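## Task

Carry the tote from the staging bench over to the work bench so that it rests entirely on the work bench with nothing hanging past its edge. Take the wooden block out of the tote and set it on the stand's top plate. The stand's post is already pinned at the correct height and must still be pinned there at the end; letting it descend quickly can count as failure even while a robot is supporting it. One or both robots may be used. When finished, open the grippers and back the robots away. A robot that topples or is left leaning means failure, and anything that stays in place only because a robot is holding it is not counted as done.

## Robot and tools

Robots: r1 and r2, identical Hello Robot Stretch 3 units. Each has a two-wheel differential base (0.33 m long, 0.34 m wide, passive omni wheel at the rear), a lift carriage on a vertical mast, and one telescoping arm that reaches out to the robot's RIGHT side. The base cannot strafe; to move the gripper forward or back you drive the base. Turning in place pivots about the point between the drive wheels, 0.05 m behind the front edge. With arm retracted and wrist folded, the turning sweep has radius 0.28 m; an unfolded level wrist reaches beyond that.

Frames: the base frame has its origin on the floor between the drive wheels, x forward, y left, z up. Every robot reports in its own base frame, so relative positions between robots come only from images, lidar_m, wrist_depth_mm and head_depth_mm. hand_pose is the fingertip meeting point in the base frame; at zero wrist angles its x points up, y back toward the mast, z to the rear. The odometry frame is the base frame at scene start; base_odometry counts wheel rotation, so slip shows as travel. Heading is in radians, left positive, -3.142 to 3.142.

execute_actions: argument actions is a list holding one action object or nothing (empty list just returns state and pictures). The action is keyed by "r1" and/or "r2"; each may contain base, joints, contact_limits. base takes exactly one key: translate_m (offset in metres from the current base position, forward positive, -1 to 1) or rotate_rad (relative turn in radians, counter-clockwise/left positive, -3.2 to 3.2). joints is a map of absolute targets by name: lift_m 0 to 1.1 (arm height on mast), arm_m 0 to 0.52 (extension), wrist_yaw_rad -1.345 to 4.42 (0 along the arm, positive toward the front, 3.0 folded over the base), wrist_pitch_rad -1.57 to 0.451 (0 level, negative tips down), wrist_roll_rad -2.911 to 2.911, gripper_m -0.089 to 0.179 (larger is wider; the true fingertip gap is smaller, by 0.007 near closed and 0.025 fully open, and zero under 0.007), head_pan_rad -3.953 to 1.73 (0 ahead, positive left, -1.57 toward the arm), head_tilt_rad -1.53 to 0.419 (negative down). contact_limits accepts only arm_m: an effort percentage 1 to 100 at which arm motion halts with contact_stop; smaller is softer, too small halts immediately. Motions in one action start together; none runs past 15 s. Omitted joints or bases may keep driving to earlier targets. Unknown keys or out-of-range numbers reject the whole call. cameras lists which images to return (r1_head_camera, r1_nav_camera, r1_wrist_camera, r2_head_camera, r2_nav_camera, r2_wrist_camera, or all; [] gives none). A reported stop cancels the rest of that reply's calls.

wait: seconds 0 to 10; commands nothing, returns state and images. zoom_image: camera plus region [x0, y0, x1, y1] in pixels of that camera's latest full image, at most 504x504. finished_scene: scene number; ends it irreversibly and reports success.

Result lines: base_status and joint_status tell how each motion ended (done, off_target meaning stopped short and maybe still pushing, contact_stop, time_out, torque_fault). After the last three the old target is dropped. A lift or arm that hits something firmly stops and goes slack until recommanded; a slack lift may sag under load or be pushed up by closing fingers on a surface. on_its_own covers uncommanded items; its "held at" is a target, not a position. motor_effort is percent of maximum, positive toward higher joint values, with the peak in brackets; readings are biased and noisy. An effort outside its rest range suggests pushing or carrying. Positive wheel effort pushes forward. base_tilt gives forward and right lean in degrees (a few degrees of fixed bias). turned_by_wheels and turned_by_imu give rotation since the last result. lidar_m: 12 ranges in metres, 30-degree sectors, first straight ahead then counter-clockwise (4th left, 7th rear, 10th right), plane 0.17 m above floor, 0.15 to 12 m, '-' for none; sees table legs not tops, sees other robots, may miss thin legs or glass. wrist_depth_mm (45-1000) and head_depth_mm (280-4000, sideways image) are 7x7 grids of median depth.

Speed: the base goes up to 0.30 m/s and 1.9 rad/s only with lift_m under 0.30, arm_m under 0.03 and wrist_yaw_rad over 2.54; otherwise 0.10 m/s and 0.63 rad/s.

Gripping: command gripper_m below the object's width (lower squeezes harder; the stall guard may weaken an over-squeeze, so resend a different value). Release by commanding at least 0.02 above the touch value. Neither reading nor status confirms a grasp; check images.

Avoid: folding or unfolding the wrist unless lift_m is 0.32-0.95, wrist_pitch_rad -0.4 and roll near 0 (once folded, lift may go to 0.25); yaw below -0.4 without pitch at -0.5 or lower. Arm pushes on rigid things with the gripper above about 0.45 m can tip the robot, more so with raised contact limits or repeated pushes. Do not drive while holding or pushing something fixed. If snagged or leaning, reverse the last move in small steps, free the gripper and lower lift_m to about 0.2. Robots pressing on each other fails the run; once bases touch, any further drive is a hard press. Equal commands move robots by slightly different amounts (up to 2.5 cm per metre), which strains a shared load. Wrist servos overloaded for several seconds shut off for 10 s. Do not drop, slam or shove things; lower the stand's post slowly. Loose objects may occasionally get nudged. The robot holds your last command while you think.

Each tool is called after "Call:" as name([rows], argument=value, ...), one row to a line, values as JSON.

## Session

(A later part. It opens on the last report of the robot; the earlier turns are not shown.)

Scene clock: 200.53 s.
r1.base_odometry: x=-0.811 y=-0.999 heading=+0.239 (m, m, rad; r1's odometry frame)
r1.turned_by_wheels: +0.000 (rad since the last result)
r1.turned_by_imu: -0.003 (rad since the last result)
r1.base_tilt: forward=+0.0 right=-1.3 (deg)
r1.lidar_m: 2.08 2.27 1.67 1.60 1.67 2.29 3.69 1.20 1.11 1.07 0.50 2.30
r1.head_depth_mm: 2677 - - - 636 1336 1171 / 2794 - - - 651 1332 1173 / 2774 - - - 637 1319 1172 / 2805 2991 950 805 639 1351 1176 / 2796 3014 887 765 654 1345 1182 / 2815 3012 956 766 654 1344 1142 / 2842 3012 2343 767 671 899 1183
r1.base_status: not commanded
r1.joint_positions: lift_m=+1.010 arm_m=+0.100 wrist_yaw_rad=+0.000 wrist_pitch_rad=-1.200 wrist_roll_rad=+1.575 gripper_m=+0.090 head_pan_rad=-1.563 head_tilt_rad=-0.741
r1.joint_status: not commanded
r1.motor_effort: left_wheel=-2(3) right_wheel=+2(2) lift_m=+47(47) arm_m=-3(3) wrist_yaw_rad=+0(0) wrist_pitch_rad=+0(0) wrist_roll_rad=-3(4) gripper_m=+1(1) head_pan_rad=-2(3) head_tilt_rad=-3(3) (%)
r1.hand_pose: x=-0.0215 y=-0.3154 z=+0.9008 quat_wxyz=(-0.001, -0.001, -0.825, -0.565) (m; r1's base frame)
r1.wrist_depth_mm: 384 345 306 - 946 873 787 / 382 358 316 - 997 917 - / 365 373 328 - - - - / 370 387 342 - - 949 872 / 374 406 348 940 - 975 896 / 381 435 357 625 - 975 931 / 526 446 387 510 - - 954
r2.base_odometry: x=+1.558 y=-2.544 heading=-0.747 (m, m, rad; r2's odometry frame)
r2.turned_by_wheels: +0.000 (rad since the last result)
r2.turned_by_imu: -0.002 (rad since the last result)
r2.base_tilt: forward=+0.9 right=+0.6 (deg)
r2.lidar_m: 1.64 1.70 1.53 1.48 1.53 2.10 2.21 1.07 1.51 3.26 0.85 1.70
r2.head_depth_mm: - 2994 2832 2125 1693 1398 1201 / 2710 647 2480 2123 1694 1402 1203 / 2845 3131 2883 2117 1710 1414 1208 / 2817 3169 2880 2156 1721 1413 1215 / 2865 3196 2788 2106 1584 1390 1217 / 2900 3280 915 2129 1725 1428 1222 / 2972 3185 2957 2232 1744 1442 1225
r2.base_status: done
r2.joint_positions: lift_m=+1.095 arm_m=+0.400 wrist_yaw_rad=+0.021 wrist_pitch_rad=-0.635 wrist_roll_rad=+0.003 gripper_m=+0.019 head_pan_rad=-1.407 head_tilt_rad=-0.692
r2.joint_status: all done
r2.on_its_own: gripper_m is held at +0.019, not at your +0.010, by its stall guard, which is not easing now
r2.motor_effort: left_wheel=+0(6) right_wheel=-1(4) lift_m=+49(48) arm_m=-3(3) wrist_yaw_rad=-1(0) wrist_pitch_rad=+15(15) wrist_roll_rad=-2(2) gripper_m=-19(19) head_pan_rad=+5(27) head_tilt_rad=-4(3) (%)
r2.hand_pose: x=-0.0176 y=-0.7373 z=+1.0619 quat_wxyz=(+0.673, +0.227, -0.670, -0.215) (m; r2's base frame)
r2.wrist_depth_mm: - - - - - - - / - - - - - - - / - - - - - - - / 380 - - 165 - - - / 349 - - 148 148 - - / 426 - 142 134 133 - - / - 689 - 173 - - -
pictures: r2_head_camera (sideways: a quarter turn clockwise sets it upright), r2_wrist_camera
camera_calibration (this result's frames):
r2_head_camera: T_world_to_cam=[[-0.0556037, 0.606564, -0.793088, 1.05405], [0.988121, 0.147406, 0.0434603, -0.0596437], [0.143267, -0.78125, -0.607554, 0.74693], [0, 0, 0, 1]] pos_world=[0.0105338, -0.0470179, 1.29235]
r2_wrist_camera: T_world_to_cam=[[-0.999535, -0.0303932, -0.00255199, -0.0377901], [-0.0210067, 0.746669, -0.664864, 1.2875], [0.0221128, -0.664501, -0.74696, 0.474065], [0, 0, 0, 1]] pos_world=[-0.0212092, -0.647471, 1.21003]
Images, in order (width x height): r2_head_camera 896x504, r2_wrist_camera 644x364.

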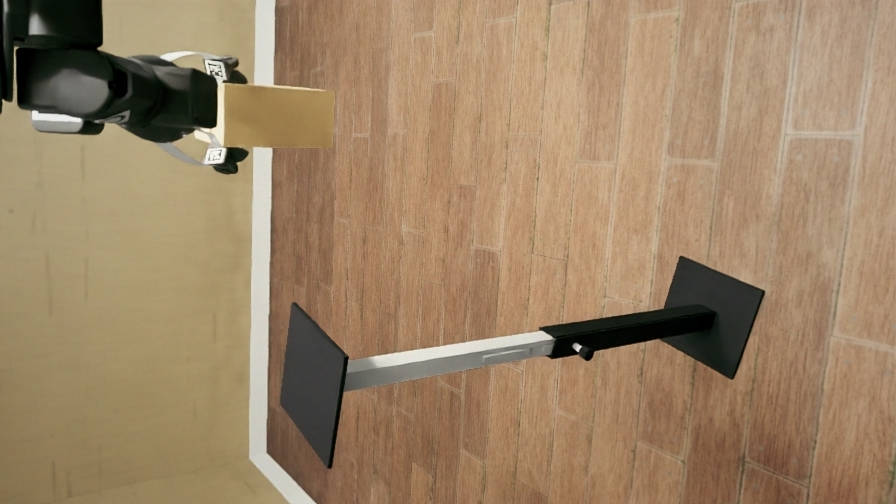

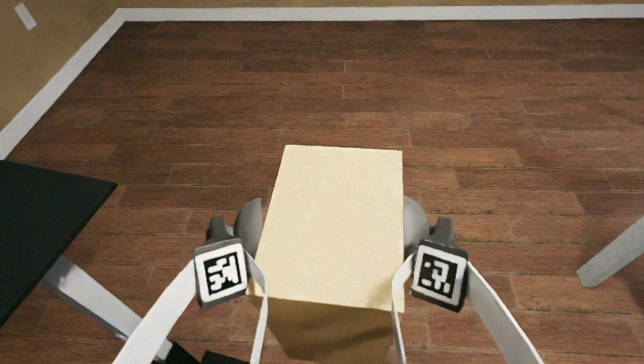

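Call:
execute_actions([
  {"r2":{"base":{"translate_m":0.335},"joints":{"head_pan_rad":-1.57,"arm_m":0.485,"lift_m":1.08}}},
], cameras=["r2_wrist_camera","r2_head_camera"])

Scene clock: 208.27 s.
r1.base_odometry: x=-0.811 y=-0.999 heading=+0.239 (m, m, rad; r1's odometry frame)
r1.turned_by_wheels: +0.000 (rad since the last result)
r1.turned_by_imu: -0.002 (rad since the last result)
r1.base_tilt: forward=+0.1 right=-1.4 (deg)
r1.lidar_m: 2.08 2.28 1.66 1.60 1.66 2.29 3.70 1.21 1.11 1.07 0.50 2.30
r1.head_depth_mm: 2678 - - - 635 1340 1172 / 2788 - - - 652 1335 1171 / 2763 - - - 637 1310 1177 / 2791 2983 944 804 639 1341 1176 / 2818 2993 887 764 655 1336 1179 / 2828 2992 959 766 654 1342 1140 / 2811 3054 2327 767 672 897 1185
r1.base_status: not commanded
r1.joint_positions: lift_m=+1.010 arm_m=+0.100 wrist_yaw_rad=+0.000 wrist_pitch_rad=-1.200 wrist_roll_rad=+1.575 gripper_m=+0.090 head_pan_rad=-1.563 head_tilt_rad=-0.741
r1.joint_status: not commanded
r1.motor_effort: left_wheel=-2(2) right_wheel=+2(2) lift_m=+47(47) arm_m=-3(3) wrist_yaw_rad=+0(1) wrist_pitch_rad=+0(0) wrist_roll_rad=-4(4) gripper_m=+1(0) head_pan_rad=-2(2) head_tilt_rad=-3(3) (%)
r1.hand_pose: x=-0.0215 y=-0.3154 z=+0.9008 quat_wxyz=(-0.001, -0.001, -0.825, -0.565) (m; r1's base frame)
r1.wrist_depth_mm: 386 342 306 - 950 890 803 / 384 357 316 - 984 919 - / 365 373 329 - - - - / 371 386 344 - - 951 885 / 373 405 345 937 - 977 888 / 382 434 362 624 - 988 945 / 528 444 387 513 - - 960
r2.base_odometry: x=+1.803 y=-2.772 heading=-0.747 (m, m, rad; r2's odometry frame)
r2.turned_by_wheels: +0.000 (rad since the last result)
r2.turned_by_imu: -0.002 (rad since the last result)
r2.base_tilt: forward=+1.0 right=+0.6 (deg)
r2.lidar_m: 1.30 1.35 1.53 1.48 1.53 2.10 2.22 1.37 1.77 0.79 1.86 1.35
r2.head_depth_mm: 2912 3117 2862 2117 1683 1410 1203 / 2833 3118 2815 2119 1704 1406 1211 / - 3074 2504 2163 1693 1379 1200 / 2776 2977 856 2073 1676 1390 1217 / 2843 3088 2941 2180 1729 1433 1212 / 2841 3124 3000 2195 1740 1438 1220 / 2827 3107 2936 2196 1750 1436 1227
r2.base_status: done
r2.joint_positions: lift_m=+1.080 arm_m=+0.485 wrist_yaw_rad=+0.020 wrist_pitch_rad=-0.635 wrist_roll_rad=+0.003 gripper_m=+0.019 head_pan_rad=-1.563 head_tilt_rad=-0.692
r2.joint_status: all done
r2.on_its_own: gripper_m is held at +0.019, not at your +0.010, by its stall guard, which is not easing now
r2.motor_effort: left_wheel=+0(7) right_wheel=-1(4) lift_m=+28(42) arm_m=+3(3) wrist_yaw_rad=+0(1) wrist_pitch_rad=+16(15) wrist_roll_rad=-2(1) gripper_m=-18(18) head_pan_rad=-4(24) head_tilt_rad=-4(4) (%)
r2.hand_pose: x=-0.0177 y=-0.8215 z=+1.0475 quat_wxyz=(+0.673, +0.228, -0.670, -0.215) (m; r2's base frame)
r2.wrist_depth_mm: - - - - - - - / - - - - - - - / - - - - - - - / - - - 165 - - - / - - - 148 148 - - / - - 143 134 133 - - / - - 265 173 249 - -
pictures: r2_head_camera (sideways: a quarter turn clockwise sets it upright), r2_wrist_camera
camera_calibration (this result's frames):
r2_head_camera: T_world_to_cam=[[0.0391344, 0.607848, -0.793088, 1.05347], [0.999026, -0.00761453, 0.0434603, -0.0597103], [0.0203783, -0.794017, -0.607555, 0.747679], [0, 0, 0, 1]] pos_world=[0.00318866, -0.0471366, 1.29235]
r2_wrist_camera: T_world_to_cam=[[-0.999544, -0.0300791, -0.00255574, -0.0401876], [-0.0207777, 0.746923, -0.664586, 1.34075], [0.0218991, -0.66423, -0.747208, 0.407771], [0, 0, 0, 1]] pos_world=[-0.0212414, -0.731791, 1.19563]
Images, in order (width x height): r2_head_camera 896x504, r2_wrist_camera 644x364.

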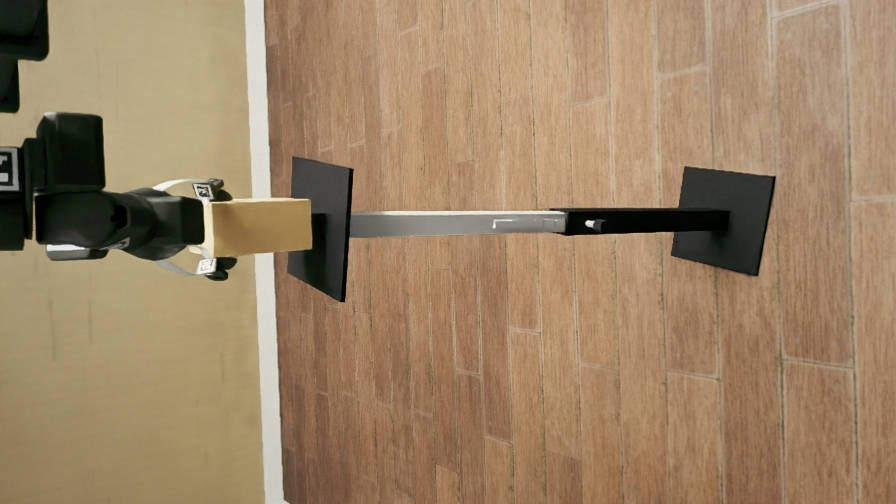

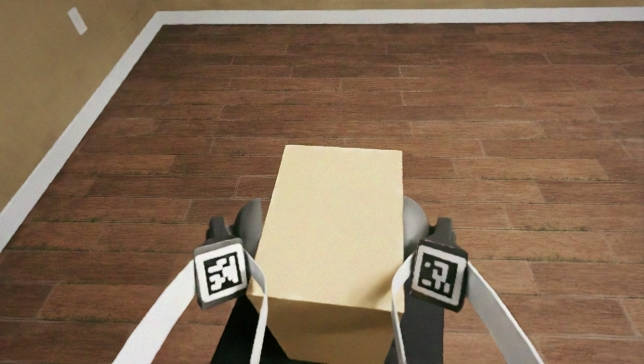

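Call:
execute_actions([
  {"r2":{"joints":{"lift_m":1.054}}},
], cameras=["r2_head_camera"])

Scene clock: 211.77 s.
r1.base_odometry: x=-0.811 y=-0.999 heading=+0.239 (m, m, rad; r1's odometry frame)
r1.turned_by_wheels: +0.000 (rad since the last result)
r1.turned_by_imu: -0.001 (rad since the last result)
r1.base_tilt: forward=+0.1 right=-1.3 (deg)
r1.lidar_m: 2.08 2.27 1.67 1.61 1.67 2.30 3.70 1.20 1.11 1.07 0.50 2.31
r1.head_depth_mm: 2680 - - - 637 1342 1176 / 2796 - - - 651 1336 1175 / 2786 - - - 638 1314 1179 / 2800 2968 949 803 638 1347 1178 / 2808 3018 886 764 654 1339 1176 / 2844 3023 954 766 655 1345 1140 / 2841 3050 2353 764 673 900 1179
r1.base_status: not commanded
r1.joint_positions: lift_m=+1.010 arm_m=+0.100 wrist_yaw_rad=+0.000 wrist_pitch_rad=-1.200 wrist_roll_rad=+1.575 gripper_m=+0.090 head_pan_rad=-1.563 head_tilt_rad=-0.741
r1.joint_status: not commanded
r1.motor_effort: left_wheel=-2(2) right_wheel=+2(2) lift_m=+47(47) arm_m=-3(3) wrist_yaw_rad=+0(1) wrist_pitch_rad=+0(0) wrist_roll_rad=-4(4) gripper_m=+0(1) head_pan_rad=-2(2) head_tilt_rad=-3(4) (%)
r1.hand_pose: x=-0.0215 y=-0.3154 z=+0.9008 quat_wxyz=(-0.001, -0.001, -0.825, -0.565) (m; r1's base frame)
r1.wrist_depth_mm: 387 344 307 - 953 888 799 / 385 355 319 - 977 924 - / 363 374 329 - - - - / 369 386 341 - - 952 877 / 373 401 346 951 - 967 897 / 382 435 357 627 - 980 914 / 524 445 387 511 - - 943
r2.base_odometry: x=+1.803 y=-2.772 heading=-0.747 (m, m, rad; r2's odometry frame)
r2.turned_by_wheels: +0.000 (rad since the last result)
r2.turned_by_imu: -0.001 (rad since the last result)
r2.base_tilt: forward=+0.9 right=+0.7 (deg)
r2.lidar_m: 1.30 1.35 1.54 1.48 1.53 2.10 2.22 1.37 1.77 0.79 1.85 1.35
r2.head_depth_mm: - 3079 2792 2122 1690 1400 1196 / 2871 3121 2848 2125 1696 1397 1205 / - 3117 2496 2140 1697 1377 1209 / 2792 3059 835 2084 1669 1393 1222 / 2827 3141 2962 2179 1745 1428 1216 / 2800 3144 2927 2185 1727 1425 1216 / 2756 3144 2961 2234 1741 1457 1226
r2.base_status: not commanded
r2.joint_positions: lift_m=+1.054 arm_m=+0.485 wrist_yaw_rad=+0.020 wrist_pitch_rad=-0.612 wrist_roll_rad=+0.003 gripper_m=+0.019 head_pan_rad=-1.563 head_tilt_rad=-0.692
r2.joint_status: all done
r2.on_its_own: gripper_m is held at +0.019, not at your +0.010, by its stall guard, which is not easing now
r2.motor_effort: left_wheel=+0(1) right_wheel=+0(1) lift_m=+24(30) arm_m=+3(3) wrist_yaw_rad=-1(0) wrist_pitch_rad=+5(15) wrist_roll_rad=-2(2) gripper_m=-18(19) head_pan_rad=-4(4) head_tilt_rad=-4(4) (%)
r2.hand_pose: x=-0.0176 y=-0.8254 z=+1.0261 quat_wxyz=(+0.675, +0.220, -0.673, -0.207) (m; r2's base frame)
r2.wrist_depth_mm: - - - - - - - / - - - - - - - / - - - - - - - / - - - 167 - - - / - - - 148 148 - - / - - 141 134 134 - - / - - 241 164 230 - -
pictures: r2_head_camera (sideways: a quarter turn clockwise sets it upright)
camera_calibration (this result's frames):
r2_head_camera: T_world_to_cam=[[0.0391347, 0.607849, -0.793088, 1.05347], [0.999026, -0.00761501, 0.0434603, -0.0597103], [0.0203779, -0.794016, -0.607555, 0.74768], [0, 0, 0, 1]] pos_world=[0.00318864, -0.0471366, 1.29235]
Images, in order (width x height): r2_head_camera 896x504.

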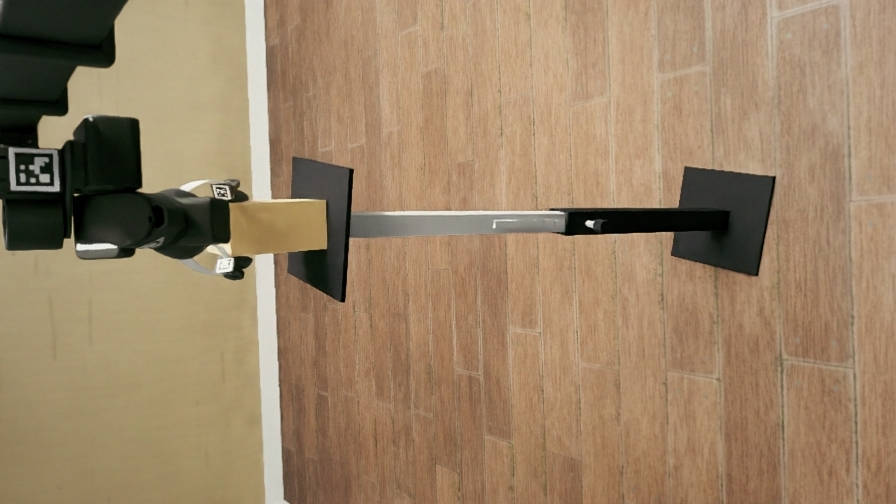

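Call:
execute_actions([
  {"r2":{"joints":{"gripper_m":0.12}}},
], cameras=[])

Call:
execute_actions([
  {"r2":{"joints":{"arm_m":0.15}}},
], cameras=["r2_wrist_camera","r1_nav_camera"])

Call:
finished_scene(scene=1)

Scene clock: 217.43 s.
r1.base_odometry: x=-0.811 y=-0.999 heading=+0.239 (m, m, rad; r1's odometry frame)
r1.turned_by_wheels: +0.000 (rad since the last result)
r1.turned_by_imu: -0.001 (rad since the last result)
r1.base_tilt: forward=+0.1 right=-1.3 (deg)
r1.lidar_m: 2.08 2.27 1.67 1.61 1.67 2.29 3.70 1.20 1.11 1.07 0.50 2.29
r1.head_depth_mm: 2662 - - - 636 1340 1172 / 2776 - - - 651 1336 1175 / 2787 - - - 637 1317 1181 / 2803 2982 947 802 639 1345 1176 / 2829 2997 886 765 654 1347 1177 / 2813 3032 955 763 655 1343 1140 / 2837 3045 2340 767 673 898 1181
r1.base_status: not commanded
r1.joint_positions: lift_m=+1.010 arm_m=+0.100 wrist_yaw_rad=+0.000 wrist_pitch_rad=-1.200 wrist_roll_rad=+1.575 gripper_m=+0.090 head_pan_rad=-1.563 head_tilt_rad=-0.741
r1.joint_status: not commanded
r1.motor_effort: left_wheel=-2(3) right_wheel=+2(2) lift_m=+47(47) arm_m=-3(3) wrist_yaw_rad=+0(0) wrist_pitch_rad=+0(0) wrist_roll_rad=-3(4) gripper_m=+0(1) head_pan_rad=-2(2) head_tilt_rad=-3(3) (%)
r1.hand_pose: x=-0.0215 y=-0.3154 z=+0.9008 quat_wxyz=(-0.001, -0.001, -0.825, -0.565) (m; r1's base frame)
r1.wrist_depth_mm: 384 340 307 - 955 874 803 / 385 356 317 - 973 913 - / 363 372 328 - - - - / 369 387 345 - - 978 870 / 371 406 348 963 - 973 887 / 380 435 358 626 - 985 931 / 528 448 387 505 - - 947
r2.base_odometry: x=+1.803 y=-2.772 heading=-0.747 (m, m, rad; r2's odometry frame)
r2.turned_by_wheels: +0.000 (rad since the last result)
r2.turned_by_imu: -0.001 (rad since the last result)
r2.base_tilt: forward=+0.9 right=+0.6 (deg)
r2.lidar_m: 1.30 1.35 1.54 1.48 1.54 2.10 2.22 1.36 1.77 0.79 1.86 1.35
r2.head_depth_mm: - 3153 2835 2127 1691 1401 1203 / 2844 3116 2867 2151 1690 1403 1211 / - 3127 2515 2126 1692 1391 1201 / 2808 2988 829 2076 1643 1386 1222 / 2819 3103 2949 2131 1713 1431 1214 / 2759 3123 2993 2210 1724 1433 1224 / 2771 3129 2953 2187 1744 1440 1226
r2.base_status: not commanded
r2.joint_positions: lift_m=+1.054 arm_m=+0.485 wrist_yaw_rad=+0.018 wrist_pitch_rad=-0.613 wrist_roll_rad=+0.003 gripper_m=+0.120 head_pan_rad=-1.563 head_tilt_rad=-0.692
r2.joint_status: all done
r2.motor_effort: left_wheel=+0(0) right_wheel=+0(1) lift_m=+26(26) arm_m=+3(3) wrist_yaw_rad=+1(2) wrist_pitch_rad=+5(6) wrist_roll_rad=-2(2) gripper_m=+1(83) head_pan_rad=-5(4) head_tilt_rad=-4(3) (%)
r2.hand_pose: x=-0.0179 y=-0.8253 z=+1.0259 quat_wxyz=(+0.675, +0.219, -0.673, -0.208) (m; r2's base frame)
r2.wrist_depth_mm: - - - - - - - / - - - - - - - / - - - - - - - / - - - 168 - - - / - - - 148 274 - - / - - 265 136 247 - - / - - 235 170 230 - -
pictures: none
No camera images: the call's "cameras" was empty. Leave "cameras" out to get every camera's image.

Scene clock: 221.10 s.
r1.base_odometry: x=-0.811 y=-0.999 heading=+0.239 (m, m, rad; r1's odometry frame)
r1.turned_by_wheels: +0.000 (rad since the last result)
r1.turned_by_imu: -0.001 (rad since the last result)
r1.base_tilt: forward=+0.1 right=-1.4 (deg)
r1.lidar_m: 2.07 2.27 1.67 1.61 1.67 2.29 3.70 1.21 1.11 1.08 0.50 2.30
r1.head_depth_mm: 2681 - - - 636 1337 1173 / 2783 - - - 651 1340 1176 / 2781 - - - 636 1311 1173 / 2835 2983 947 802 637 1349 1179 / 2802 3016 885 762 653 1346 1178 / 2810 3010 953 766 655 1343 1142 / 2854 3018 2339 767 671 899 1179
r1.base_status: not commanded
r1.joint_positions: lift_m=+1.010 arm_m=+0.100 wrist_yaw_rad=+0.000 wrist_pitch_rad=-1.200 wrist_roll_rad=+1.575 gripper_m=+0.090 head_pan_rad=-1.563 head_tilt_rad=-0.741
r1.joint_status: not commanded
r1.motor_effort: left_wheel=-2(2) right_wheel=+2(2) lift_m=+47(47) arm_m=-3(3) wrist_yaw_rad=+0(0) wrist_pitch_rad=+0(1) wrist_roll_rad=-4(3) gripper_m=+1(0) head_pan_rad=-3(2) head_tilt_rad=-4(4) (%)
r1.hand_pose: x=-0.0215 y=-0.3154 z=+0.9008 quat_wxyz=(-0.001, -0.001, -0.825, -0.565) (m; r1's base frame)
r1.wrist_depth_mm: 383 342 307 - 937 895 813 / 382 358 319 - - 931 - / 367 374 329 - - - - / 370 394 344 - - 947 873 / 375 408 347 944 - 982 888 / 380 438 358 620 - 983 920 / 525 443 389 513 - - 954
r2.base_odometry: x=+1.803 y=-2.772 heading=-0.747 (m, m, rad; r2's odometry frame)
r2.turned_by_wheels: +0.000 (rad since the last result)
r2.turned_by_imu: -0.001 (rad since the last result)
r2.base_tilt: forward=+1.0 right=+0.6 (deg)
r2.lidar_m: 1.30 1.35 1.54 1.48 1.53 2.10 2.22 1.37 1.77 0.79 1.86 1.35
r2.head_depth_mm: - - 2511 2100 1695 1409 1202 / - - - 2128 1690 1417 1196 / 2748 - - 2044 1712 1382 1201 / 2786 3132 832 2120 1662 1380 1213 / 2821 3112 2961 2164 1726 1424 1219 / 2816 3036 2984 2197 1731 1434 1220 / 2827 3127 3000 2218 1736 1432 1236
r2.base_status: not commanded
r2.joint_positions: lift_m=+1.054 arm_m=+0.150 wrist_yaw_rad=+0.020 wrist_pitch_rad=-0.613 wrist_roll_rad=+0.002 gripper_m=+0.120 head_pan_rad=-1.563 head_tilt_rad=-0.692
r2.joint_status: all done
r2.motor_effort: left_wheel=+0(0) right_wheel=+0(0) lift_m=+26(26) arm_m=-3(4) wrist_yaw_rad=+0(1) wrist_pitch_rad=+5(6) wrist_roll_rad=-1(2) gripper_m=+0(2) head_pan_rad=-4(4) head_tilt_rad=-4(3) (%)
r2.hand_pose: x=-0.0176 y=-0.4909 z=+1.0258 quat_wxyz=(+0.676, +0.220, -0.672, -0.207) (m; r2's base frame)
r2.wrist_depth_mm: - - - 402 - - - / - - - 431 - - - / - - - - - - - / - - - - - - - / - - - - - - - / - - - - - - - / - - - - - - -
pictures: r1_nav_camera (sideways: a quarter turn counterclockwise sets it upright), r2_wrist_camera
camera_calibration (this result's frames):
r1_nav_camera: T_world_to_cam=[[0.0573905, -0.693622, 0.71805, -0.898612], [-0.998276, -0.0487173, 0.0327278, 0.0117787], [0.0122807, -0.71869, -0.695222, 0.86049], [0, 0, 0, 1]] pos_world=[0.0527628, -0.00429787, 1.24309]
r2_wrist_camera: T_world_to_cam=[[-0.999531, -0.030593, -0.00144888, -0.0316434], [-0.0214195, 0.732062, -0.680901, 1.08888], [0.0218915, -0.68055, -0.732374, 0.587971], [0, 0, 0, 1]] pos_world=[-0.0211769, -0.397952, 1.17199]
Images, in order (width x height): r1_nav_camera 672x504, r2_wrist_camera 644x364.

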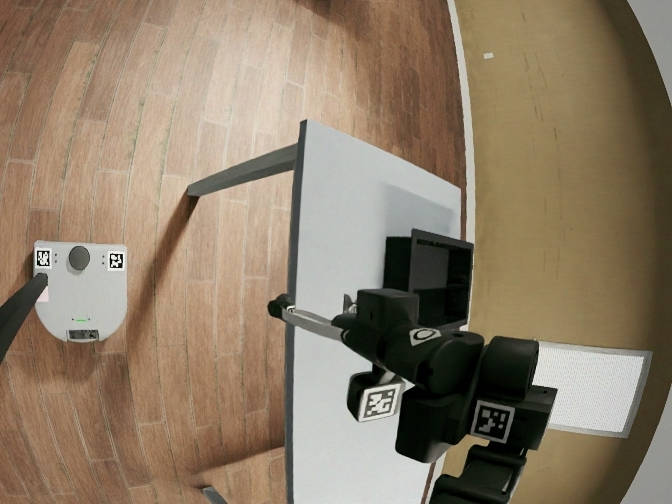

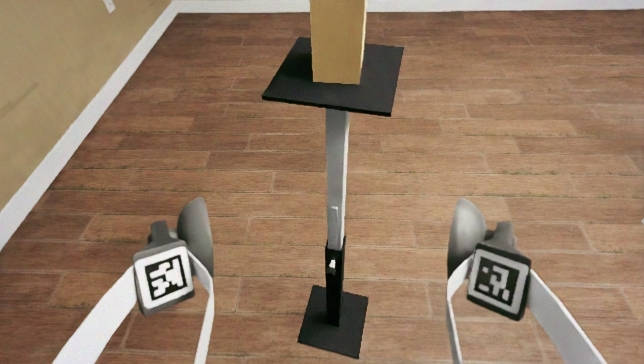

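The scene is finished: the task was done.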